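# Fold the towel twice into quarters on the table

## Task

Fold the towel in half two times, each fold bringing one end over onto the other with the edges about even and no extra creases. The result must lie flat and entirely on the table, away from the basket, with no lumps or raised parts. Then release it and move the grippers away. The fold has to stay in place with no robot holding it.

## Robot and tools

Robot: two arms, left_arm and right_arm, each with six joints and a parallel gripper. The names are labels only and do not match the left or right side of any picture.

Frame: every printed pose uses one scene frame. The origin is on the table top midway between the arms. +x points out over the table, +z points up, and left_arm sits on the +y side. Positions are in metres and orientations are quaternions in w, x, y, z order. A gripper's fingers point along its own +z and close along its own y. The printed position is the spot between the finger pads, just short of the tips. It can be off from the true spot, especially when the arm is stretched far.

Tool execute_actions(actions, pictures). The actions list holds one entry at most.
- An empty list sends nothing and returns the current state with pictures.
- A wait is {"steps": N} with N from 1 to 300. It issues no command and returns once N steps have passed since the previous result. Your reply time counts toward those steps.
- A motion is {"rows": [...], "steps": N}. N runs from 4 to 15 and defaults to 15. Each step lasts 1/30 s. There are 1 to 15 rows, one applied per step, and the last row repeats if rows run out.
- Each row is a single list of 14 numbers, all within -1 to 1, with both arms always included. The order is left_arm waist, shoulder, elbow, wrist pitch, wrist yaw, wrist roll, gripper opening, then the same seven for right_arm.
- The six joint numbers are offsets, not poses, scaled so 1.0 equals 1.202 rad (waist), 1.258 (shoulder), 1.238 (elbow), 2.073 (wrist pitch) and 2.022 (wrist yaw and roll). They are counted from the joint angles in the most recent result that lists them. Before any such result in the scene, and for a later call within the same reply, they count from where the arm is when the action begins. They never count from the previous row. An all-zero row therefore pulls the arm back to that reference; it does not hold still.
- The opening number is absolute: +1 means fully open (pads 0.087 m apart) and -1 means shut.
- pictures: true attaches camera images to a motion result.

Joint ranges in rad, in column order: waist -2.618 to 3.054, shoulder 0 to 3.142, elbow 0 to 3.142, wrist pitch -1.571 to 1.571, wrist yaw -1.571 to 1.571, wrist roll -2.094 to 2.094.
- A target more than 0.036 rad beyond a range end gets the whole call refused, and nothing moves.
- The actual end may differ from the stated one by up to 0.036 rad. Targets past it are clipped there, and "joint sent to its limit" is reported. That line may refer to an earlier action that kept running.
- Friction may leave a joint up to about 0.031 rad short, so very small offsets may not move it at all.

Speed: each step, a joint's target may lead its measured angle by at most 0.202 rad (waist), 0.258 (shoulder), 0.238 (elbow), 0.573 (wrist pitch) or 0.522 (yaw and roll). If targets would move a gripper more than 70 mm from where it is measured, they are scaled back. Large moves therefore take several actions.

Result lines:
- The state line gives each gripper's pose.
- Joint positions and Joint velocities give, per arm, six joints in rad and rad/s, then the pad gap in m and m/s.
- grip_measured is the finger opening on the same -1 to 1 scale as your command. It carries a fixed per-gripper error of about 1 mm.
- Joint torques are raw drive outputs with offset and noise. They are nonzero even in free air.
- "joint command not followed" means a clearance check changed or blocked some joint targets.
- HELD marks steps where all or part of your row was not sent.
- MOTOR HOT warns from 75 °C. OVER-TEMPERATURE FAULT reports an arm stopping: at 90 °C it pauses for 10 s, and at 100 °C it goes limp and drops whatever it holds. Avoid holding loads for long stretches.
- Each result is captured 4 steps before its action ends. Those remaining steps run while you compose the next call.
- After your last row, arms keep heading to its target until they settle or a HELD step occurs. Fingers that are still closing or opening continue after that.

Gripping: outside the extremes, fingers move to where grip_measured would read your number. To hold cloth, command roughly 0.02 below the current grip_measured, or less for a gentler hold. Pads push with about 20 N at most. Slamming them shut can squeeze harder and may pop them open.

Tool zoom_image(camera, region) enlarges part of the latest full image from cam_high, cam_left_wrist or cam_right_wrist. All are 504x504. region is [x0, y0, x1, y1] in pixels from the top-left and may span at most 504 by 504.

Tool finished_scene(scene) closes the current scene by its number and grades it. It cannot be undone. The fold must already be stable, with the grippers open and away from the towel. Replying without any tool call ends everything.

Cautions:
- Do not push or drop the towel or anything else off the table.
- Keep the arms from colliding or pressing on each other.
- Avoid hard presses on the table.
- Expect occasional tugs on held cloth or nudges to loose items, and check the towel stays clear of the basket.
- Move smoothly and keep reply text short, since time spent thinking lets the simulation run on.

Each tool is called as name(argument=value, ...), one argument or row to a line, values as JSON.

## Session

execute_actions(
  actions=[],
)

Scene clock: 0.00 s of 6870.00 s.
left_arm: end_effector_position=(+0.3636, +0.3606, +0.3521) grip_measured=+0.997 end_effector_quat_wxyz=(+0.699, +0.006, +0.715, -0.011) | right_arm: end_effector_position=(+0.3546, -0.2914, +0.3589) grip_measured=+0.988 end_effector_quat_wxyz=(+0.700, -0.074, +0.707, +0.068)
Joint positions: left_arm=[-0.001  1.042  1.034 -0.017 -0.007 -0.008  0.087] | right_arm=[ 0.014  1.054  1.055 -0.011  0.006 -0.008  0.087]
Joint velocities: left_arm=[-0.007  0.007  0.002  0.022  0.037 -0.022  0.001] | right_arm=[ 0.007  0.002 -0.002  0.037  0.007 -0.081 -0.   ]
Joint torques (N m, as the arm reports them, + toward a larger angle): no reading
Motor temperatures (°C, as the motors report them): left_arm=[25 23 24 23 23 24] | right_arm=[25 25 24 24 25 23]

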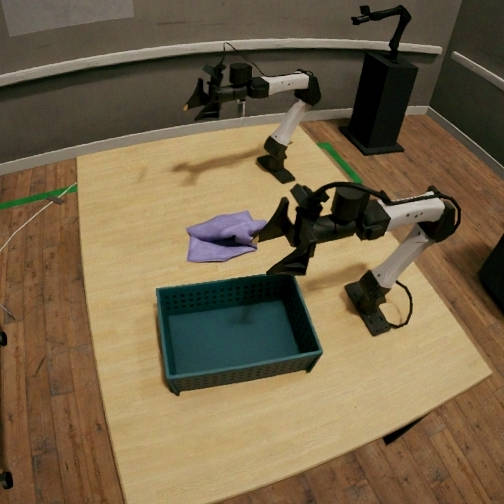

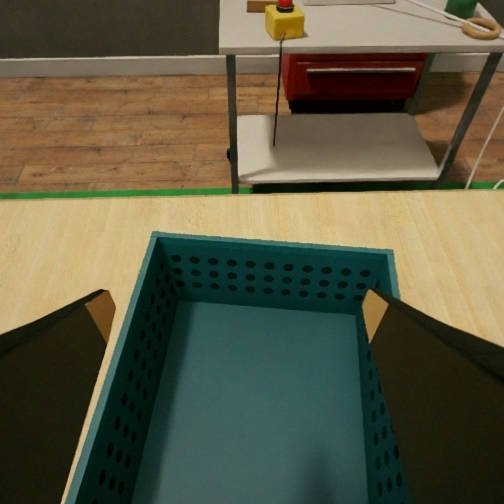

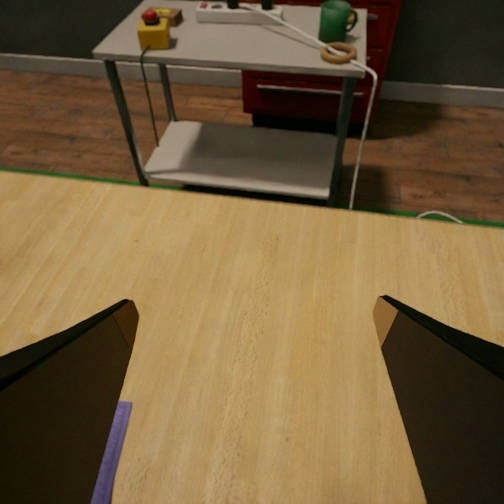

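zoom_image(
  camera="cam_high",
  region=[160, 180, 300, 290],
)

execute_actions(
  actions=[
    {"rows":[[-0.4,0.3,0,-0.5,0,0,1,0.3,0.3,0,-0.5,0,0,1]],"steps":15},
  ],
)

execute_actions(
  actions=[
    {"steps":20},
  ],
  pictures=true,
)

Region (160, 180, 300, 290) of cam_high's 504x504 image, scaled by 3.600, with more detail than that image has; it fills the top 396 rows of this view, and the rest is white.

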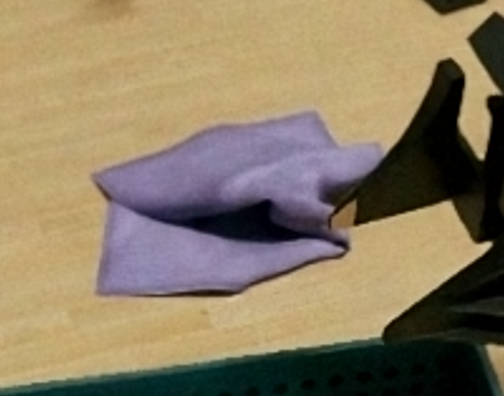

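Scene clock: 0.67 s of 6870.00 s.
left_arm: end_effector_position=(+0.3469, +0.2660, +0.1804) grip_measured=+0.997 end_effector_quat_wxyz=(+0.445, +0.122, +0.885, -0.060) | right_arm: end_effector_position=(+0.3175, -0.2062, +0.1827) grip_measured=+0.988 end_effector_quat_wxyz=(+0.433, -0.202, +0.873, +0.093)
Joint positions: left_arm=[-0.258  1.307  1.044 -0.376 -0.014 -0.008  0.087] | right_arm=[ 0.26   1.304  1.061 -0.41   0.01  -0.008  0.087]
Joint velocities: left_arm=[-0.872  0.676  0.012 -1.282 -0.051  0.037  0.   ] | right_arm=[ 0.647  0.725 -0.012 -1.604 -0.066 -0.037  0.   ]
Joint torques (N m, as the arm reports them, + toward a larger angle): left_arm=[-1.52 -4.84  6.56  1.59  0.01 -0.08] | right_arm=[ 0.08 -5.    6.98  1.6  -0.08 -0.07]
Motor temperatures (°C, as the motors report them): left_arm=[25 23 24 23 23 24] | right_arm=[25 25 24 24 25 23]
Steps of this call (steps 1 to 9: nothing new was sent; steps 10 to 20: the first 11 steps of this action). Readings (joint positions):
10: left_arm=[-0.010 1.048 1.037 -0.032 -0.012 -0.008] | right_arm=[0.022 1.060 1.057 -0.028 0.009 -0.008]
11: left_arm=[-0.031 1.062 1.042 -0.054 -0.013 -0.008] | right_arm=[0.042 1.071 1.061 -0.053 0.010 -0.008]
13: left_arm=[-0.078 1.106 1.044 -0.108 -0.013 -0.008] | right_arm=[0.089 1.110 1.061 -0.116 0.010 -0.008]
17: left_arm=[-0.174 1.225 1.044 -0.245 -0.014 -0.008] | right_arm=[0.185 1.221 1.061 -0.268 0.011 -0.008]
20: the state above

Scene clock: 1.33 s of 6870.00 s.
left_arm: end_effector_position=(+0.1906, +0.2580, +0.0898) grip_measured=+0.996 end_effector_quat_wxyz=(+0.097, +0.246, +0.964, -0.022) | right_arm: end_effector_position=(+0.1796, -0.2458, +0.0917) grip_measured=+0.988 end_effector_quat_wxyz=(+0.089, -0.277, +0.957, +0.020)
Joint positions: left_arm=[-0.475  1.409  1.044 -1.006 -0.007 -0.006  0.087] | right_arm=[ 0.365  1.42   1.061 -1.029  0.009 -0.008  0.087]
Joint velocities: left_arm=[-0.012  0.002 -0.002 -0.037  0.007 -0.007  0.001] | right_arm=[-0.012  0.012  0.002 -0.081  0.007 -0.051  0.   ]
Joint torques (N m, as the arm reports them, + toward a larger angle): left_arm=[-1.02 -4.13  5.47  0.55 -0.03 -0.1 ] | right_arm=[ 0.49 -4.77  5.73  0.63 -0.04 -0.02]
Motor temperatures (°C, as the motors report them): left_arm=[25 23 24 24 23 24] | right_arm=[25 26 24 24 25 23]
Kept back: nothing.
Steps of this call (steps 1 to 4: the last 4 steps of your previous action; steps 5 to 20: the robot went on to your last target). Readings (joint positions):
1: left_arm=[-0.291 1.328 1.044 -0.426 -0.014 -0.008] | right_arm=[0.282 1.328 1.061 -0.466 0.010 -0.008]
2: left_arm=[-0.324 1.347 1.044 -0.478 -0.014 -0.008] | right_arm=[0.301 1.349 1.061 -0.526 0.010 -0.008]
4: left_arm=[-0.387 1.375 1.044 -0.592 -0.012 -0.008] | right_arm=[0.331 1.382 1.061 -0.655 0.010 -0.008]
8: left_arm=[-0.467 1.405 1.044 -0.831 -0.007 -0.008] | right_arm=[0.363 1.419 1.061 -0.887 0.009 -0.008]
20: the state above

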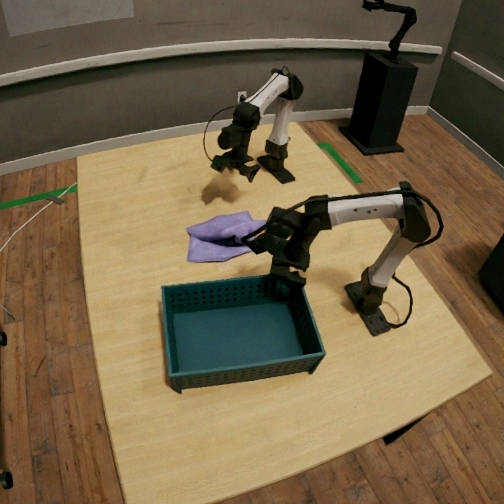

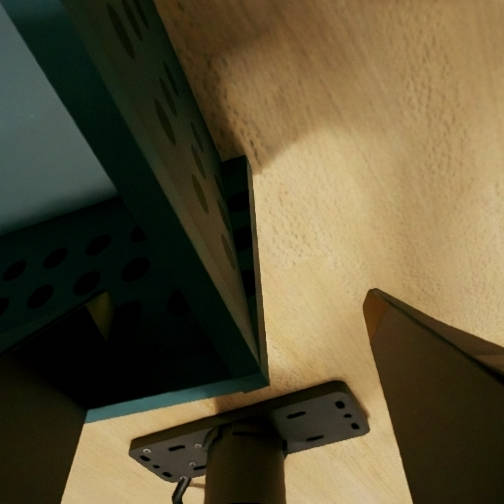

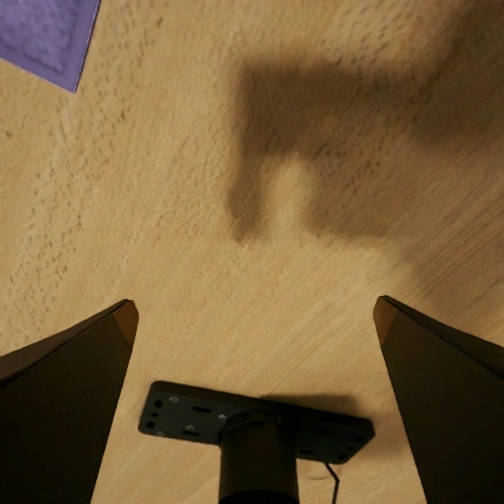

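execute_actions(
  actions=[
    {"rows":[[0,0,0.4,-0.2,0,0,1,0.23,0.374,0.634,-0.06,0,0,1]],"steps":15},
  ],
)

execute_actions(
  actions=[
    {"rows":[[0.5,0,0,0,0,0,1,0.02,0.08,0.15,0,0,0,1]],"steps":15},
  ],
)

execute_actions(
  actions=[
    {"steps":12},
  ],
  pictures=true,
)

Scene clock: 3.13 s of 6870.00 s.
left_arm: end_effector_position=(+0.2132, +0.2458, +0.2245) grip_measured=+0.997 end_effector_quat_wxyz=(+0.191, +0.243, +0.950, -0.045) | right_arm: end_effector_position=(+0.2478, -0.0707, +0.1416) grip_measured=+0.988 end_effector_quat_wxyz=(+0.149, -0.405, +0.900, +0.062)
Joint positions: left_arm=[-0.475  1.389  1.546 -1.334 -0.008 -0.003  0.087] | right_arm=[ 0.648  1.922  1.802 -1.126  0.009 -0.005  0.087]
Joint velocities: left_arm=[ 0.002 -0.012  0.012 -0.403  0.037 -0.051  0.001] | right_arm=[-0.002 -0.305  0.813  0.037  0.051  0.007  0.   ]
Joint torques (N m, as the arm reports them, + toward a larger angle): left_arm=[-0.52 -3.    5.46  1.05  0.01 -0.09] | right_arm=[ -1.05 -12.19   6.08   0.59  -0.04  -0.05]
Motor temperatures (°C, as the motors report them): left_arm=[25 23 24 24 23 24] | right_arm=[25 26 24 24 25 23]
Steps of this call (steps 1 to 30: the robot went on to your last target; steps 31 to 43: nothing new was sent; steps 44 to 54: the first 11 steps of this action). Readings (joint positions):
44: left_arm=[-0.475 1.415 1.076 -1.059 -0.008 -0.003] | right_arm=[0.387 1.451 1.100 -1.078 0.019 -0.006]
45: left_arm=[-0.475 1.429 1.142 -1.145 -0.008 -0.003] | right_arm=[0.440 1.519 1.180 -1.124 0.023 -0.005]
47: left_arm=[-0.475 1.431 1.292 -1.250 -0.008 -0.003] | right_arm=[0.555 1.675 1.343 -1.128 0.022 -0.005]
51: left_arm=[-0.475 1.407 1.527 -1.302 -0.008 -0.003] | right_arm=[0.648 1.911 1.658 -1.132 0.009 -0.005]
54: the state above

Scene clock: 3.63 s of 6870.00 s.
left_arm: end_effector_position=(+0.2352, +0.3983, +0.2211) grip_measured=+0.997 end_effector_quat_wxyz=(+0.174, -0.049, +0.983, +0.016) | right_arm: end_effector_position=(+0.2721, -0.0342, +0.1894) grip_measured=+0.988 end_effector_quat_wxyz=(+0.225, -0.403, +0.882, +0.097)
Joint positions: left_arm=[ 0.124  1.395  1.546 -1.372 -0.017 -0.002  0.087] | right_arm=[ 0.663  1.964  2.011 -1.124  0.009 -0.005  0.087]
Joint velocities: left_arm=[ 0.149 -0.002 -0.007 -0.051  0.051  0.037  0.   ] | right_arm=[ 0.022 -0.002  0.007 -0.095 -0.007  0.081  0.   ]
Joint torques (N m, as the arm reports them, + toward a larger angle): left_arm=[-1.18 -4.42  5.74  1.08  0.09 -0.12] | right_arm=[ 0.45 -9.79  7.72  1.23 -0.01  0.01]
Motor temperatures (°C, as the motors report them): left_arm=[25 23 25 24 23 24] | right_arm=[25 26 25 24 25 23]
Steps of this call (steps 1 to 4: the last 4 steps of your previous action; steps 5 to 15: the first 11 steps of this action, its rows measured from where the robot was after step 4). Readings (joint positions):
4: left_arm=[-0.475 1.395 1.546 -1.375 -0.008 -0.003] | right_arm=[0.648 1.886 1.843 -1.125 0.009 -0.005]
5: left_arm=[-0.451 1.395 1.546 -1.376 0.004 -0.002] | right_arm=[0.650 1.898 1.875 -1.146 0.009 -0.005]
6: left_arm=[-0.393 1.395 1.546 -1.375 0.010 -0.002] | right_arm=[0.651 1.925 1.929 -1.155 0.009 -0.005]
8: left_arm=[-0.249 1.395 1.546 -1.373 0.006 -0.002] | right_arm=[0.657 1.958 1.994 -1.130 0.009 -0.005]
12: left_arm=[0.034 1.395 1.546 -1.372 -0.003 -0.002] | right_arm=[0.663 1.964 2.011 -1.124 0.009 -0.005]
15: the state above

Scene clock: 4.03 s of 6870.00 s.
left_arm: end_effector_position=(+0.2352, +0.3982, +0.2211) grip_measured=+0.997 end_effector_quat_wxyz=(+0.174, -0.049, +0.983, +0.016) | right_arm: end_effector_position=(+0.2721, -0.0342, +0.1894) grip_measured=+0.988 end_effector_quat_wxyz=(+0.225, -0.403, +0.882, +0.097)
Joint positions: left_arm=[ 0.125  1.395  1.546 -1.372 -0.015 -0.002  0.087] | right_arm=[ 0.663  1.964  2.011 -1.124  0.009 -0.005  0.087]
Joint velocities: left_arm=[ 0.012 -0.007  0.002  0.037 -0.022  0.022 -0.   ] | right_arm=[ 0.002  0.012 -0.007 -0.007  0.022  0.066 -0.001]
Joint torques (N m, as the arm reports them, + toward a larger angle): left_arm=[-0.45 -4.36  5.76  1.11  0.06 -0.13] | right_arm=[ 0.39 -9.97  7.76  1.23  0.   -0.01]
Motor temperatures (°C, as the motors report them): left_arm=[25 23 25 24 23 24] | right_arm=[25 26 25 24 25 23]
Kept back: nothing.
Steps of this call (steps 1 to 4: the last 4 steps of your previous action; steps 5 to 12: the robot went on to your last target). Readings (joint positions):
1: left_arm=[0.125 1.395 1.546 -1.372 -0.017 -0.002] | right_arm=[0.663 1.964 2.011 -1.124 0.009 -0.005]
2: left_arm=[0.125 1.395 1.546 -1.372 -0.016 -0.002] | right_arm=[0.663 1.964 2.011 -1.124 0.009 -0.005]
4: left_arm=[0.125 1.395 1.546 -1.372 -0.015 -0.002] | right_arm=[0.663 1.964 2.011 -1.124 0.009 -0.005]
8: left_arm=[0.125 1.395 1.546 -1.372 -0.015 -0.002] | right_arm=[0.663 1.964 2.011 -1.124 0.009 -0.005]
12: the state above

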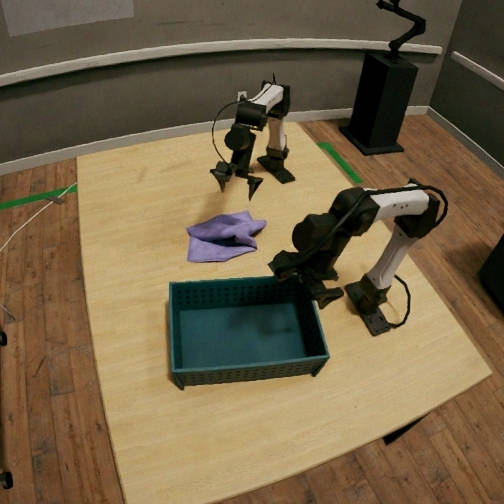

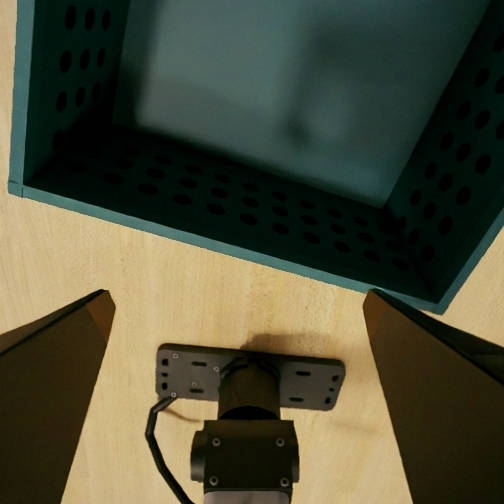

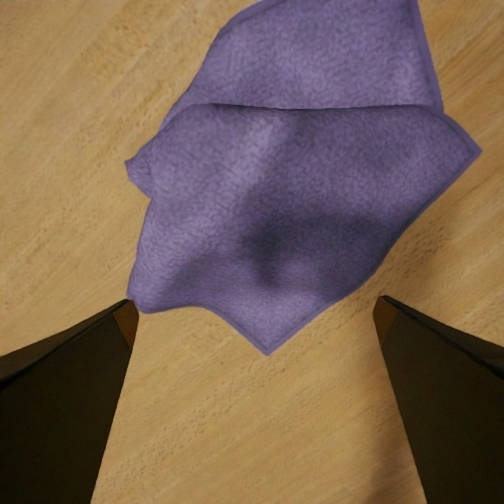

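execute_actions(
  actions=[
    {"rows":[[-0.6,0,0.1,0,0,0,1,-0.8,-0.5,-0.5,-0.05,0,0,1]],"steps":15},
  ],
)

Scene clock: 5.83 s of 6870.00 s.
left_arm: end_effector_position=(+0.2097, +0.2191, +0.2534) grip_measured=+0.997 end_effector_quat_wxyz=(+0.225, +0.284, +0.930, -0.065) | right_arm: end_effector_position=(+0.2498, -0.2574, +0.1917) grip_measured=+0.988 end_effector_quat_wxyz=(+0.195, -0.193, +0.961, +0.037)
Joint positions: left_arm=[-0.568  1.401  1.66  -1.359 -0.01  -0.003  0.087] | right_arm=[ 0.2    1.456  1.464 -1.18   0.003 -0.006  0.087]
Joint velocities: left_arm=[-0.945  0.002 -0.007 -0.037  0.168  0.007  0.   ] | right_arm=[-1.873 -1.546 -1.096 -0.374  0.022 -0.022 -0.001]
Joint torques (N m, as the arm reports them, + toward a larger angle): left_arm=[ 1.77 -4.67  6.37  1.18 -0.36 -0.09] | right_arm=[-2.08 -8.03  6.25  1.13  0.03 -0.02]
Motor temperatures (°C, as the motors report them): left_arm=[25 23 25 24 23 24] | right_arm=[25 27 25 24 25 23]
Steps of this call (steps 1 to 15: the robot went on to your last target; steps 16 to 43: nothing new was sent; steps 44 to 54: the first 11 steps of this action). Readings (joint positions):
44: left_arm=[0.101 1.397 1.561 -1.380 -0.028 -0.003] | right_arm=[0.653 1.947 1.984 -1.111 0.004 -0.006]
45: left_arm=[0.043 1.403 1.588 -1.384 -0.034 -0.004] | right_arm=[0.634 1.912 1.932 -1.113 0.000 -0.006]
47: left_arm=[-0.101 1.404 1.636 -1.371 -0.030 -0.004] | right_arm=[0.564 1.829 1.827 -1.135 -0.001 -0.006]
51: left_arm=[-0.390 1.401 1.660 -1.359 -0.023 -0.004] | right_arm=[0.373 1.625 1.611 -1.156 0.002 -0.006]
54: the state above

execute_actions(
  actions=[
    {"rows":[[-0.488,0.807,0.585,0.18,0,0,1,-0.5,-0.1,-0.05,0,0,0,1]],"steps":15},
  ],
)

execute_actions(
  actions=[
    {"steps":22},
  ],
  pictures=true,
)

Scene clock: 6.33 s of 6870.00 s.
left_arm: end_effector_position=(+0.2372, +0.0106, +0.2806) grip_measured=+0.997 end_effector_quat_wxyz=(+0.320, +0.429, +0.830, -0.159) | right_arm: end_effector_position=(+0.2436, -0.4270, +0.2076) grip_measured=+0.988 end_effector_quat_wxyz=(+0.224, +0.100, +0.969, -0.030)
Joint positions: left_arm=[-0.934  1.827  2.106 -1.119 -0.018 -0.004  0.087] | right_arm=[-0.401  1.338  1.418 -1.195  0.012 -0.006  0.087]
Joint velocities: left_arm=[-0.984  1.385  1.38   0.52   0.11  -0.022 -0.   ] | right_arm=[ 0.007 -0.012  0.007  0.007 -0.007 -0.037  0.   ]
Joint torques (N m, as the arm reports them, + toward a larger angle): left_arm=[-1.86 -7.05  6.33  1.6   0.02 -0.08] | right_arm=[-0.5  -5.46  5.13  1.32 -0.15 -0.01]
Motor temperatures (°C, as the motors report them): left_arm=[25 23 25 24 23 24] | right_arm=[25 27 25 24 25 23]
Steps of this call (steps 1 to 4: the last 4 steps of your previous action; steps 5 to 15: the first 11 steps of this action). Readings (joint positions):
5: left_arm=[-0.607 1.414 1.676 -1.358 -0.012 -0.004] | right_arm=[-0.167 1.338 1.418 -1.209 0.007 -0.006]
6: left_arm=[-0.632 1.441 1.714 -1.341 -0.015 -0.004] | right_arm=[-0.238 1.338 1.418 -1.204 0.006 -0.006]
8: left_arm=[-0.695 1.514 1.795 -1.280 -0.016 -0.004] | right_arm=[-0.356 1.338 1.418 -1.197 0.010 -0.006]
12: left_arm=[-0.828 1.685 1.968 -1.177 -0.017 -0.004] | right_arm=[-0.401 1.338 1.418 -1.195 0.013 -0.006]
15: the state above

Scene clock: 7.07 s of 6870.00 s.
left_arm: end_effector_position=(+0.1952, -0.1400, +0.0964) grip_measured=+0.997 end_effector_quat_wxyz=(+0.215, +0.536, +0.805, -0.139) | right_arm: end_effector_position=(+0.2437, -0.4269, +0.2076) grip_measured=+0.988 end_effector_quat_wxyz=(+0.224, +0.100, +0.969, -0.030)
Joint positions: left_arm=[-1.151  2.422  2.366 -0.997 -0.01  -0.004  0.087] | right_arm=[-0.401  1.338  1.418 -1.195  0.012 -0.006  0.087]
Joint velocities: left_arm=[-0.002 -0.212  0.002  0.007 -0.022  0.007 -0.001] | right_arm=[ 0.007 -0.017 -0.017  0.037 -0.022 -0.007 -0.   ]
Joint torques (N m, as the arm reports them, + toward a larger angle): left_arm=[ -0.83 -12.34   7.52   1.37  -0.04  -0.07] | right_arm=[-0.54 -5.63  5.24  1.26 -0.11 -0.02]
Motor temperatures (°C, as the motors report them): left_arm=[25 24 25 24 23 24] | right_arm=[25 27 25 25 25 23]
Kept back: nothing.
Steps of this call (steps 1 to 4: the last 4 steps of your previous action; steps 5 to 22: the robot went on to your last target). Readings (joint positions):
1: left_arm=[-0.970 1.875 2.153 -1.103 -0.018 -0.004] | right_arm=[-0.401 1.338 1.418 -1.195 0.012 -0.006]
2: left_arm=[-1.005 1.924 2.199 -1.089 -0.018 -0.004] | right_arm=[-0.401 1.338 1.418 -1.195 0.012 -0.006]
4: left_arm=[-1.069 2.022 2.281 -1.056 -0.017 -0.004] | right_arm=[-0.401 1.338 1.418 -1.195 0.012 -0.006]
8: left_arm=[-1.138 2.203 2.352 -1.006 -0.010 -0.004] | right_arm=[-0.401 1.338 1.418 -1.195 0.012 -0.006]
22: the state above

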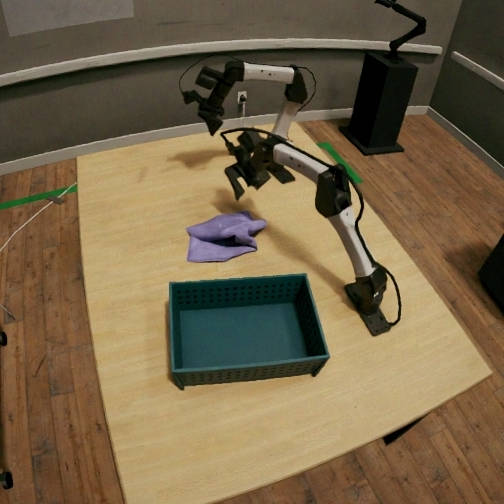

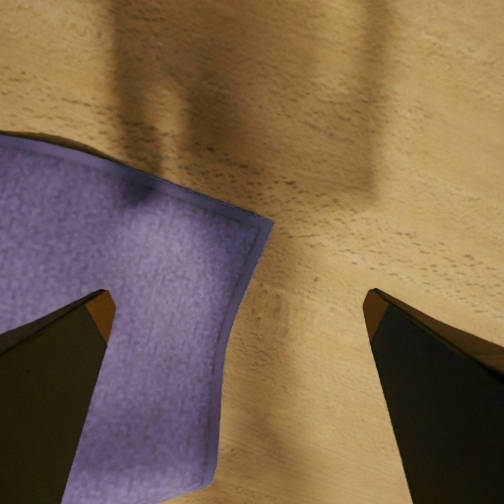

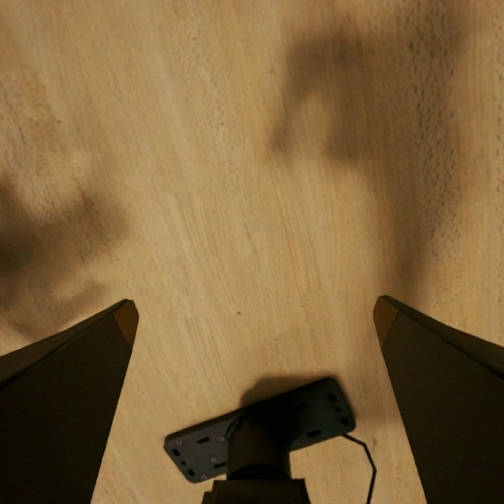

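execute_actions(
  actions=[
    {"rows":[[0.01,-0.03,-0.1,0.05,0,0,0.8,0,0,0,0,0,0,1],[0.02,-0.03,-0.1,0.05,0,0,0.6,0,0,0,0,0,0,1],[0.025,-0.05,-0.2,0.1,0,0,0.4,0,0,0,0,0,0,1],[0.025,-0.06,-0.25,0.13,0,0,0.2,0,0,0,0,0,0,1],[0.025,-0.077,-0.3,0.15,0,0,0.2,0,0,0,0,0,0,1],[0.025,-0.077,-0.35,0.172,0,0,0.2,0,0,0,0,0,0,1]],"steps":15},
  ],
)

execute_actions(
  actions=[
    {"steps":8},
  ],
  pictures=true,
)

Scene clock: 7.73 s of 6870.00 s.
left_arm: end_effector_position=(+0.1952, -0.1073, +0.0242) grip_measured=+0.200 end_effector_quat_wxyz=(+0.191, +0.530, +0.817, -0.119) | right_arm: end_effector_position=(+0.2437, -0.4269, +0.2076) grip_measured=+0.988 end_effector_quat_wxyz=(+0.224, +0.100, +0.969, -0.030)
Joint positions: left_arm=[-1.127  2.334  1.944 -0.728 -0.01  -0.004  0.052] | right_arm=[-0.401  1.338  1.418 -1.195  0.012 -0.006  0.087]
Joint velocities: left_arm=[-0.012  0.061 -0.139  0.183 -0.022 -0.007  0.   ] | right_arm=[-0.022 -0.007  0.007 -0.022  0.022 -0.051  0.001]
Joint torques (N m, as the arm reports them, + toward a larger angle): left_arm=[  0.05 -13.1    6.14   1.67  -0.01  -0.09] | right_arm=[-0.44 -4.97  6.41  1.16 -0.01  0.  ]
Motor temperatures (°C, as the motors report them): left_arm=[25 24 25 24 23 24] | right_arm=[25 27 25 25 25 23]
Steps of this call (steps 1 to 9: the robot went on to your last target; steps 10 to 20: the first 11 steps of this action). Readings (joint positions):
10: left_arm=[-1.151 2.404 2.347 -0.976 -0.010 -0.004] | right_arm=[-0.401 1.338 1.418 -1.195 0.012 -0.006]
11: left_arm=[-1.150 2.392 2.315 -0.957 -0.010 -0.004] | right_arm=[-0.401 1.338 1.418 -1.195 0.012 -0.006]
13: left_arm=[-1.145 2.358 2.207 -0.884 -0.010 -0.004] | right_arm=[-0.401 1.338 1.418 -1.195 0.012 -0.006]
17: left_arm=[-1.130 2.320 1.989 -0.757 -0.010 -0.004] | right_arm=[-0.401 1.338 1.418 -1.195 0.012 -0.006]
20: the state above

Scene clock: 8.00 s of 6870.00 s.
left_arm: end_effector_position=(+0.2009, -0.1203, +0.0304) grip_measured=+0.200 end_effector_quat_wxyz=(+0.216, +0.526, +0.811, -0.136) | right_arm: end_effector_position=(+0.2437, -0.4269, +0.2076) grip_measured=+0.988 end_effector_quat_wxyz=(+0.224, +0.100, +0.969, -0.030)
Joint positions: left_arm=[-1.127  2.329  1.941 -0.667 -0.01  -0.004  0.052] | right_arm=[-0.401  1.338  1.418 -1.195  0.012 -0.006  0.087]
Joint velocities: left_arm=[-0.017 -0.007 -0.022  0.051 -0.007 -0.066 -0.001] | right_arm=[ 0.007 -0.012  0.002 -0.037  0.007 -0.037 -0.   ]
Joint torques (N m, as the arm reports them, + toward a larger angle): left_arm=[ -0.01 -12.68   5.98   1.42  -0.03  -0.1 ] | right_arm=[-0.4  -4.85  6.25  1.18  0.   -0.03]
Motor temperatures (°C, as the motors report them): left_arm=[25 25 25 24 23 24] | right_arm=[25 27 25 25 25 23]
Kept back: nothing.
Steps of this call (steps 1 to 4: the last 4 steps of your previous action; steps 5 to 8: the robot went on to your last target). Readings (joint positions):
1: left_arm=[-1.127 2.334 1.941 -0.720 -0.010 -0.004] | right_arm=[-0.401 1.338 1.418 -1.195 0.012 -0.006]
2: left_arm=[-1.127 2.334 1.941 -0.712 -0.010 -0.004] | right_arm=[-0.401 1.338 1.418 -1.195 0.012 -0.006]
4: left_arm=[-1.127 2.331 1.941 -0.690 -0.010 -0.004] | right_arm=[-0.401 1.338 1.418 -1.195 0.012 -0.006]
8: the state above

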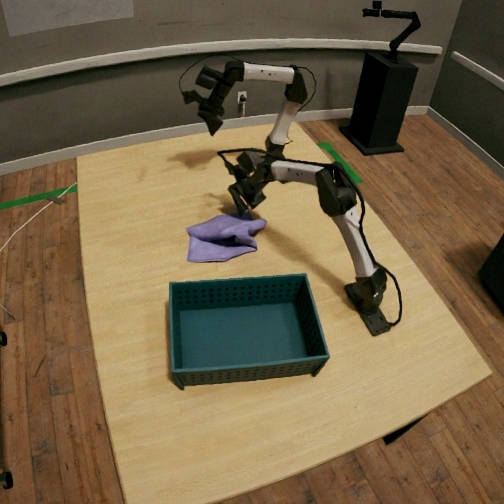

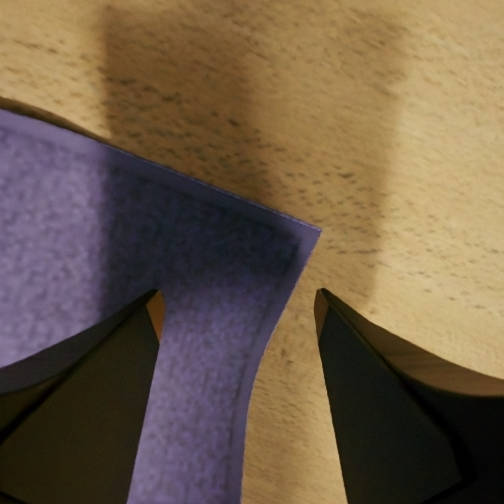

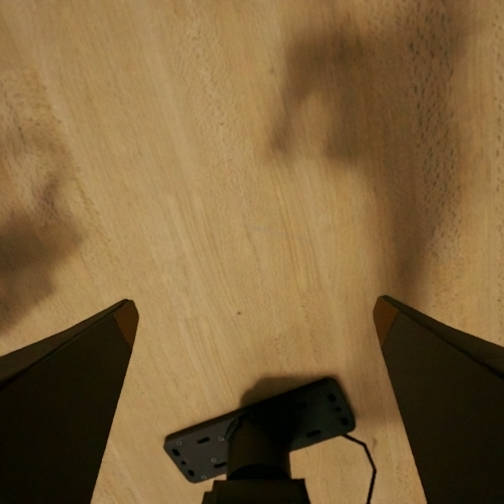

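execute_actions(
  actions=[
    {"rows":[[-0.015,0.02,0,0,0,0,0.3,0,0,0,0,0,0,1],[-0.015,0.03,0,0,0,0,0.3,0,0,0,0,0,0,1],[-0.015,0.045,0,0,0,0,0.3,0,0,0,0,0,0,1]],"steps":15},
  ],
  pictures=true,
)

Scene clock: 8.43 s of 6870.00 s.
left_arm: end_effector_position=(+0.1970, -0.1205, +0.0131) grip_measured=+0.300 end_effector_quat_wxyz=(+0.205, +0.531, +0.812, -0.129) | right_arm: end_effector_position=(+0.2437, -0.4269, +0.2076) grip_measured=+0.988 end_effector_quat_wxyz=(+0.224, +0.100, +0.969, -0.030)
Joint positions: left_arm=[-1.135  2.364  1.941 -0.659 -0.012 -0.003  0.057] | right_arm=[-0.401  1.338  1.418 -1.195  0.012 -0.006  0.087]
Joint velocities: left_arm=[-0.002  0.002 -0.017 -0.037  0.007  0.051  0.   ] | right_arm=[ 0.022 -0.002  0.002 -0.066  0.007  0.051 -0.   ]
Joint torques (N m, as the arm reports them, + toward a larger angle): left_arm=[ -1.29 -11.11   6.44   1.23   0.03  -0.08] | right_arm=[-0.6  -5.08  6.41  1.18 -0.02 -0.05]
Motor temperatures (°C, as the motors report them): left_arm=[25 25 25 24 23 24] | right_arm=[25 27 25 25 25 23]
Steps of this call (steps 1 to 2: the robot went on to your last target; steps 3 to 13: the first 11 steps of this action). Readings (joint positions):
3: left_arm=[-1.127 2.329 1.941 -0.662 -0.010 -0.004] | right_arm=[-0.401 1.338 1.418 -1.195 0.012 -0.006]
4: left_arm=[-1.128 2.330 1.941 -0.662 -0.010 -0.004] | right_arm=[-0.401 1.338 1.418 -1.195 0.012 -0.006]
6: left_arm=[-1.130 2.338 1.941 -0.662 -0.010 -0.004] | right_arm=[-0.401 1.338 1.418 -1.195 0.012 -0.006]
10: left_arm=[-1.135 2.365 1.941 -0.661 -0.011 -0.003] | right_arm=[-0.401 1.338 1.418 -1.195 0.012 -0.006]
13: the state above

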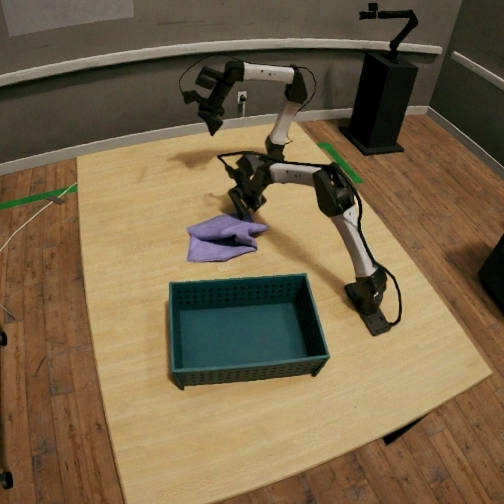

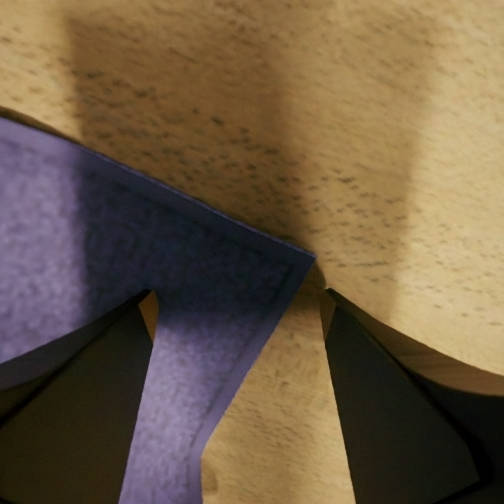

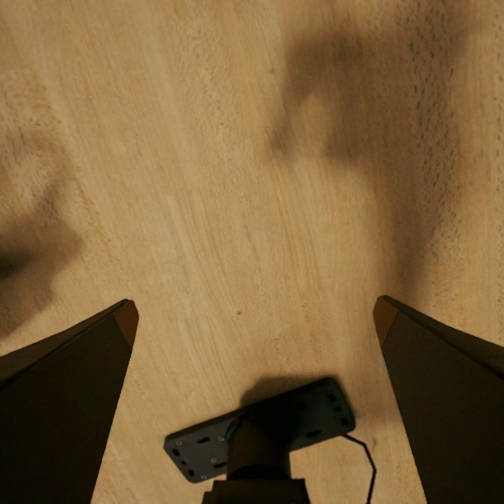

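Seems in contact. Close gradually.

execute_actions(
  actions=[
    {"rows":[[0,0.025,0,0,0,0,0.15,0,0,0,0,0,0,1],[0,0.025,0,0,0,0,0,0,0,0,0,0,0,1],[0,0.025,0,0,0,0,-0.15,0,0,0,0,0,0,1],[0,0.025,0,0,0,0,-0.3,0,0,0,0,0,0,1],[0,0.025,0,0,0,0,-0.45,0,0,0,0,0,0,1],[0,0.025,0,0,0,0,-0.6,0,0,0,0,0,0,1],[0,0.025,0,0,0,0,-0.75,0,0,0,0,0,0,1],[0,0.025,0,0,0,0,-0.9,0,0,0,0,0,0,1],[0,0.025,0,0,0,0,-1,0,0,0,0,0,0,1]],"steps":15},
  ],
)

execute_actions(
  actions=[
    {"rows":[[0,-0.04,0,0,0,0,-1,0,0,0,0,0,0,1],[0,-0.04,0,0,0,0,-1,0,0,0,0,0,0,1],[0,-0.08,0,0,0,0,-1,0,0,0,0,0,0,1],[0,-0.08,0,0,0,0,-1,0,0,0,0,0,0,1],[0,-0.13,-0.03,0,0,0,-1,0,0,0,0,0,0,1]],"steps":15},
  ],
  pictures=true,
)

Scene clock: 9.00 s of 6870.00 s.
left_arm: end_effector_position=(+0.1983, -0.1206, +0.0133) grip_measured=-0.948 end_effector_quat_wxyz=(+0.208, +0.530, +0.812, -0.126) | right_arm: end_effector_position=(+0.2437, -0.4269, +0.2076) grip_measured=+0.988 end_effector_quat_wxyz=(+0.224, +0.100, +0.969, -0.030)
Joint positions: left_arm=[-1.135  2.364  1.941 -0.657 -0.019 -0.003  0.002] | right_arm=[-0.401  1.338  1.418 -1.195  0.012 -0.006  0.087]
Joint velocities: left_arm=[-0.007 -0.022 -0.002 -0.007 -0.11  -0.022 -0.001] | right_arm=[-0.012  0.007 -0.007  0.022  0.066 -0.037  0.   ]
Joint torques (N m, as the arm reports them, + toward a larger angle): left_arm=[ -0.52 -10.46   6.43   1.3    0.06  -0.1 ] | right_arm=[-0.5  -4.85  6.26  1.19 -0.03 -0.01]
Motor temperatures (°C, as the motors report them): left_arm=[25 25 25 24 23 24] | right_arm=[25 27 25 25 25 23]
Steps of this call (steps 1 to 4: the last 4 steps of your previous action; steps 5 to 6: the robot went on to your last target; steps 7 to 17: the first 11 steps of this action). Readings (joint positions):
7: left_arm=[-1.135 2.364 1.941 -0.659 -0.013 -0.003] | right_arm=[-0.401 1.338 1.418 -1.195 0.012 -0.006]
8: left_arm=[-1.135 2.364 1.941 -0.659 -0.015 -0.003] | right_arm=[-0.401 1.338 1.418 -1.195 0.012 -0.006]
10: left_arm=[-1.135 2.364 1.941 -0.658 -0.017 -0.003] | right_arm=[-0.401 1.338 1.418 -1.195 0.012 -0.006]
14: left_arm=[-1.135 2.364 1.941 -0.657 -0.018 -0.003] | right_arm=[-0.401 1.338 1.418 -1.195 0.012 -0.006]
17: the state above

Scene clock: 9.50 s of 6870.00 s.
left_arm: end_effector_position=(+0.2013, -0.1274, +0.1064) grip_measured=-0.949 end_effector_quat_wxyz=(+0.279, +0.515, +0.791, -0.174) | right_arm: end_effector_position=(+0.2437, -0.4269, +0.2076) grip_measured=+0.988 end_effector_quat_wxyz=(+0.224, +0.100, +0.969, -0.030)
Joint positions: left_arm=[-1.135  2.175  1.924 -0.649 -0.019 -0.003  0.002] | right_arm=[-0.401  1.338  1.418 -1.195  0.012 -0.006  0.087]
Joint velocities: left_arm=[-0.002 -0.188 -0.002  0.051  0.007 -0.037  0.   ] | right_arm=[ 0.002 -0.007  0.017 -0.081  0.11   0.051 -0.   ]
Joint torques (N m, as the arm reports them, + toward a larger angle): left_arm=[-0.37 -9.18  5.51  1.36  0.02 -0.08] | right_arm=[-0.56 -4.89  6.56  1.15  0.01 -0.01]
Motor temperatures (°C, as the motors report them): left_arm=[25 26 25 24 23 24] | right_arm=[25 27 25 25 25 23]
Steps of this call (steps 1 to 4: the last 4 steps of your previous action; steps 5 to 15: the first 11 steps of this action, its rows measured from where the robot was after step 4). Readings (joint positions):
4: left_arm=[-1.135 2.364 1.941 -0.657 -0.019 -0.003] | right_arm=[-0.401 1.338 1.418 -1.195 0.012 -0.006]
5: left_arm=[-1.135 2.358 1.941 -0.656 -0.019 -0.003] | right_arm=[-0.401 1.338 1.418 -1.195 0.012 -0.006]
6: left_arm=[-1.135 2.353 1.941 -0.659 -0.019 -0.003] | right_arm=[-0.401 1.338 1.418 -1.195 0.012 -0.006]
8: left_arm=[-1.135 2.326 1.941 -0.662 -0.019 -0.003] | right_arm=[-0.401 1.338 1.418 -1.195 0.012 -0.006]
12: left_arm=[-1.135 2.220 1.924 -0.659 -0.019 -0.003] | right_arm=[-0.401 1.338 1.418 -1.195 0.012 -0.006]
15: the state above

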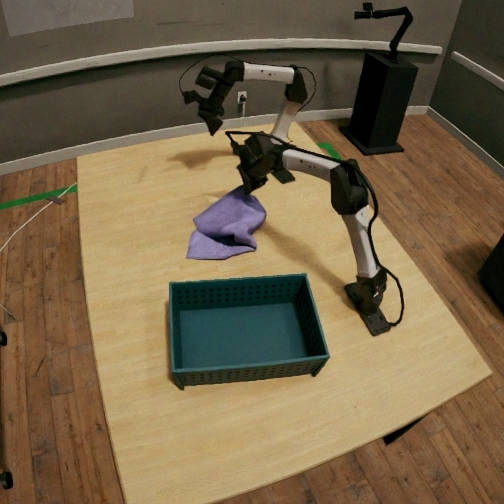

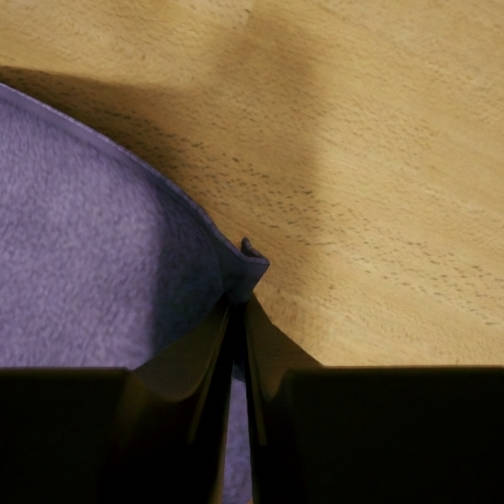

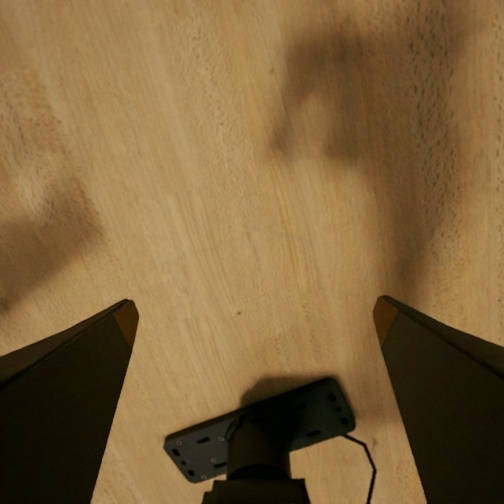

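execute_actions(
  actions=[
    {"rows":[[0.03,-0.05,-0.08,0,0,0,-1,0.1,0.1,0.05,0.05,0,0,1],[0.03,-0.05,-0.08,0,0,0,-1,0.1,0.1,0.05,0.05,0,0,1],[0.06,-0.11,-0.18,0,0,0,-1,0.2,0.2,0.1,0.1,0,0,1],[0.06,-0.11,-0.18,0,0,0,-1,0.2,0.2,0.1,0.1,0,0,1],[0.09,-0.16,-0.27,0.01,0,0,-1,0.3,0.3,0.15,0.15,0,0,1],[0.09,-0.16,-0.27,0.01,0,0,-1,0.3,0.3,0.15,0.15,0,0,1],[0.11,-0.22,-0.363,0.015,0,0,-1,0.58,0.54,0.22,0.24,0,0,0.5]],"steps":15},
  ],
)

execute_actions(
  actions=[
    {"steps":18},
  ],
  pictures=true,
)

Scene clock: 10.67 s of 6870.00 s.
left_arm: end_effector_position=(+0.2192, -0.0095, +0.0886) grip_measured=-0.950 end_effector_quat_wxyz=(+0.239, +0.468, +0.842, -0.123) | right_arm: end_effector_position=(+0.3791, -0.3049, +0.1650) grip_measured=+0.501 end_effector_quat_wxyz=(+0.257, -0.080, +0.963, +0.011)
Joint positions: left_arm=[-0.995  1.901  1.502 -0.628 -0.022 -0.003  0.002] | right_arm=[-0.025  1.75   1.624 -0.926  0.02  -0.005  0.066]
Joint velocities: left_arm=[ 0.095 -0.071 -0.144 -0.022 -0.081 -0.007 -0.001] | right_arm=[ 0.94   1.194  0.413  0.842  0.007 -0.022 -0.003]
Joint torques (N m, as the arm reports them, + toward a larger angle): left_arm=[-1.67 -9.16  5.16  1.47  0.1  -0.09] | right_arm=[ 1.16 -7.61  6.86  1.14 -0.01  0.01]
Motor temperatures (°C, as the motors report them): left_arm=[25 26 25 24 23 24] | right_arm=[25 27 25 25 25 23]
Steps of this call (steps 1 to 4: the last 4 steps of your previous action; steps 5 to 15: the robot went on to your last target; steps 16 to 24: nothing new was sent; steps 25 to 35: the first 11 steps of this action). Readings (joint positions):
25: left_arm=[-1.133 2.176 1.910 -0.638 -0.019 -0.003] | right_arm=[-0.387 1.349 1.427 -1.195 0.018 -0.005]
26: left_arm=[-1.130 2.159 1.882 -0.638 -0.018 -0.003] | right_arm=[-0.357 1.371 1.446 -1.185 0.020 -0.005]
28: left_arm=[-1.111 2.097 1.789 -0.630 -0.016 -0.003] | right_arm=[-0.275 1.443 1.489 -1.142 0.021 -0.005]
32: left_arm=[-1.033 1.948 1.568 -0.617 -0.015 -0.003] | right_arm=[-0.124 1.622 1.571 -1.022 0.020 -0.005]
35: the state above

Scene clock: 11.27 s of 6870.00 s.
left_arm: end_effector_position=(+0.2187, -0.0086, +0.0876) grip_measured=-0.950 end_effector_quat_wxyz=(+0.238, +0.468, +0.842, -0.122) | right_arm: end_effector_position=(+0.3922, -0.1456, +0.0815) grip_measured=+0.500 end_effector_quat_wxyz=(+0.238, -0.240, +0.939, +0.057)
Joint positions: left_arm=[-0.995  1.9    1.499 -0.628 -0.022 -0.003  0.002] | right_arm=[ 0.305  2.031  1.674 -0.719  0.006 -0.005  0.066]
Joint velocities: left_arm=[-0.002 -0.002  0.007  0.022 -0.037  0.007  0.001] | right_arm=[-0.002  0.002 -0.012  0.007  0.007 -0.125  0.001]
Joint torques (N m, as the arm reports them, + toward a larger angle): left_arm=[-1.06 -9.42  4.91  1.45  0.01 -0.09] | right_arm=[ -1.04 -13.94   7.73   1.38  -0.02  -0.05]
Motor temperatures (°C, as the motors report them): left_arm=[25 26 25 24 23 24] | right_arm=[25 27 26 25 25 23]
Kept back: nothing.
Steps of this call (steps 1 to 4: the last 4 steps of your previous action; steps 5 to 18: the robot went on to your last target). Readings (joint positions):
1: left_arm=[-0.993 1.900 1.500 -0.628 -0.022 -0.003] | right_arm=[0.009 1.792 1.637 -0.898 0.020 -0.005]
2: left_arm=[-0.994 1.900 1.500 -0.628 -0.022 -0.003] | right_arm=[0.044 1.833 1.646 -0.873 0.021 -0.005]
4: left_arm=[-0.995 1.900 1.499 -0.628 -0.022 -0.003] | right_arm=[0.119 1.910 1.656 -0.828 0.021 -0.005]
8: left_arm=[-0.995 1.900 1.499 -0.628 -0.022 -0.003] | right_arm=[0.278 2.016 1.663 -0.762 0.016 -0.005]
18: the state above

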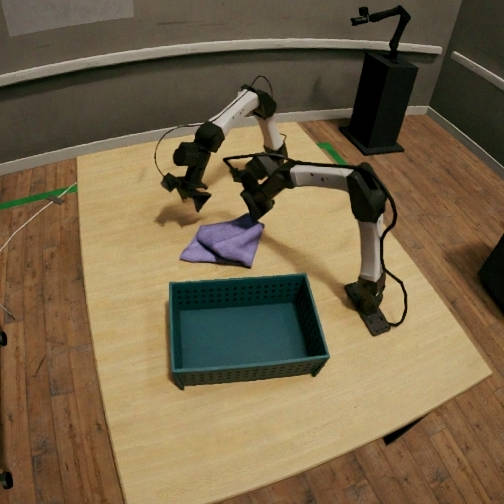

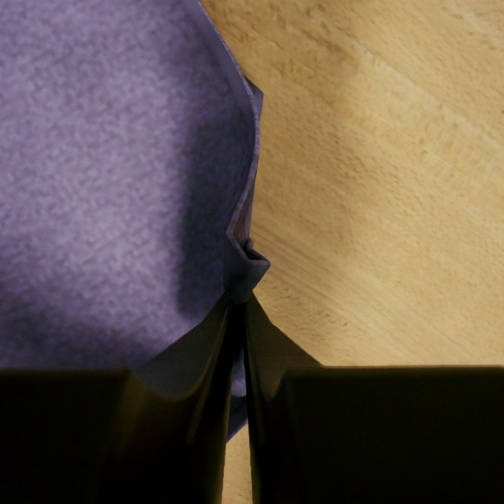

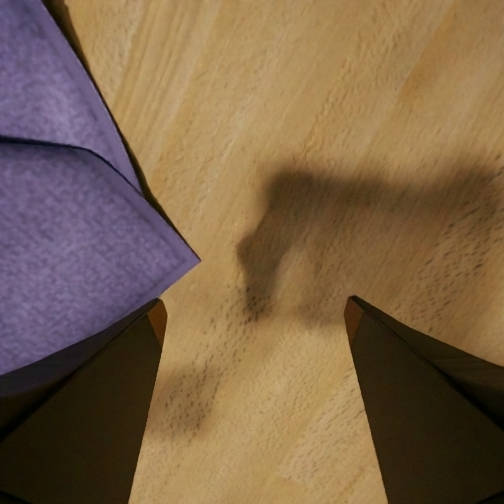

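execute_actions(
  actions=[
    {"rows":[[0,0,0,0,0,0,-1,0.04,-0.02,-0.04,0.05,0,0,0.3],[0,0,0,0,0,0,-1,0.06,-0.03,-0.08,0.08,0,0,0.1],[0,0,0,0,0,0,-1,0.082,-0.03,-0.12,0.11,0,0,0.1],[0,0,0,0,0,0,-1,0.082,-0.03,-0.16,0.135,0,0,0.1],[0,0,0,0,0,0,-1,0.082,-0.03,-0.19,0.135,0,0,0.1],[0,0,0,0,0,0,-1,0.082,-0.03,-0.23,0.135,0,0,0.1]],"steps":15},
  ],
)

execute_actions(
  actions=[
    {"steps":8},
  ],
  pictures=true,
)

Scene clock: 11.87 s of 6870.00 s.
left_arm: end_effector_position=(+0.2187, -0.0086, +0.0876) grip_measured=-0.950 end_effector_quat_wxyz=(+0.238, +0.468, +0.842, -0.122) | right_arm: end_effector_position=(+0.3393, -0.1219, +0.0196) grip_measured=+0.100 end_effector_quat_wxyz=(+0.215, -0.291, +0.930, +0.064)
Joint positions: left_arm=[-0.995  1.9    1.499 -0.628 -0.022 -0.003  0.002] | right_arm=[ 0.41   2.001  1.39  -0.508  0.005 -0.005  0.048]
Joint velocities: left_arm=[ 0.007 -0.002 -0.002 -0.007 -0.037 -0.007  0.   ] | right_arm=[-0.022 -0.022 -0.027  0.081 -0.022 -0.007  0.   ]
Joint torques (N m, as the arm reports them, + toward a larger angle): left_arm=[-0.49 -9.34  6.33  1.37 -0.02 -0.09] | right_arm=[ -0.62 -12.67   6.85   1.74   0.04  -0.04]
Motor temperatures (°C, as the motors report them): left_arm=[25 27 26 25 23 24] | right_arm=[25 28 26 25 25 23]
Steps of this call (steps 1 to 7: the robot went on to your last target; steps 8 to 18: the first 11 steps of this action). Readings (joint positions):
8: left_arm=[-0.995 1.900 1.499 -0.628 -0.022 -0.003] | right_arm=[0.308 2.030 1.668 -0.705 0.007 -0.005]
9: left_arm=[-0.995 1.900 1.499 -0.628 -0.022 -0.003] | right_arm=[0.315 2.024 1.648 -0.676 0.008 -0.005]
11: left_arm=[-0.995 1.900 1.499 -0.628 -0.022 -0.003] | right_arm=[0.347 2.007 1.578 -0.597 0.009 -0.005]
15: left_arm=[-0.995 1.900 1.499 -0.628 -0.022 -0.003] | right_arm=[0.408 1.999 1.426 -0.509 0.006 -0.005]
18: the state above

Scene clock: 12.13 s of 6870.00 s.
left_arm: end_effector_position=(+0.2187, -0.0086, +0.0876) grip_measured=-0.950 end_effector_quat_wxyz=(+0.238, +0.468, +0.842, -0.122) | right_arm: end_effector_position=(+0.3478, -0.1161, +0.0229) grip_measured=+0.100 end_effector_quat_wxyz=(+0.235, -0.289, +0.925, +0.070)
Joint positions: left_arm=[-0.995  1.9    1.499 -0.628 -0.022 -0.003  0.002] | right_arm=[ 0.41   2.001  1.39  -0.465  0.005 -0.005  0.048]
Joint velocities: left_arm=[ 0.007  0.002 -0.007  0.037  0.007  0.007  0.001] | right_arm=[-0.007  0.012  0.007  0.066  0.007 -0.066 -0.   ]
Joint torques (N m, as the arm reports them, + toward a larger angle): left_arm=[-0.51 -9.31  6.32  1.4  -0.02 -0.11] | right_arm=[ -0.85 -12.57   6.29   1.39  -0.02  -0.03]
Motor temperatures (°C, as the motors report them): left_arm=[25 27 26 25 23 24] | right_arm=[25 28 26 25 25 23]
Kept back: nothing.
Steps of this call (steps 1 to 4: the last 4 steps of your previous action; steps 5 to 8: the robot went on to your last target). Readings (joint positions):
1: left_arm=[-0.995 1.900 1.499 -0.628 -0.022 -0.003] | right_arm=[0.410 2.001 1.390 -0.503 0.005 -0.005]
2: left_arm=[-0.995 1.900 1.499 -0.628 -0.022 -0.003] | right_arm=[0.410 2.001 1.390 -0.492 0.005 -0.005]
4: left_arm=[-0.995 1.900 1.499 -0.628 -0.022 -0.003] | right_arm=[0.410 2.001 1.390 -0.478 0.005 -0.005]
8: the state above

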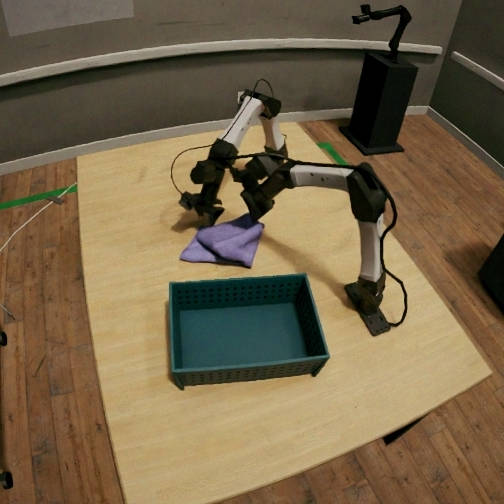

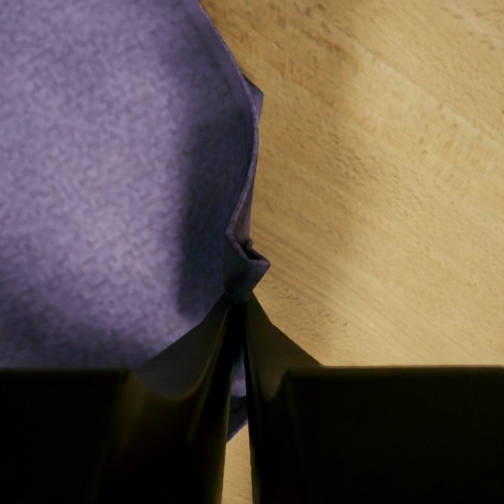

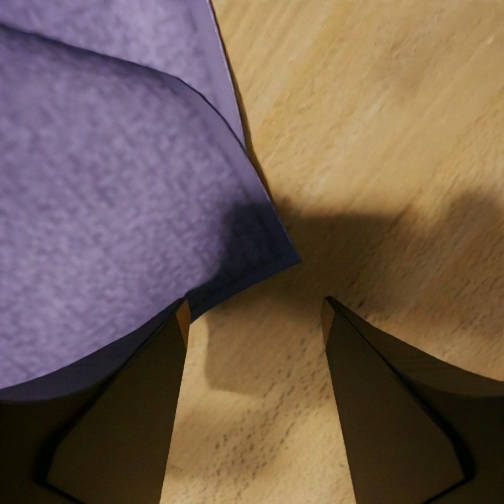

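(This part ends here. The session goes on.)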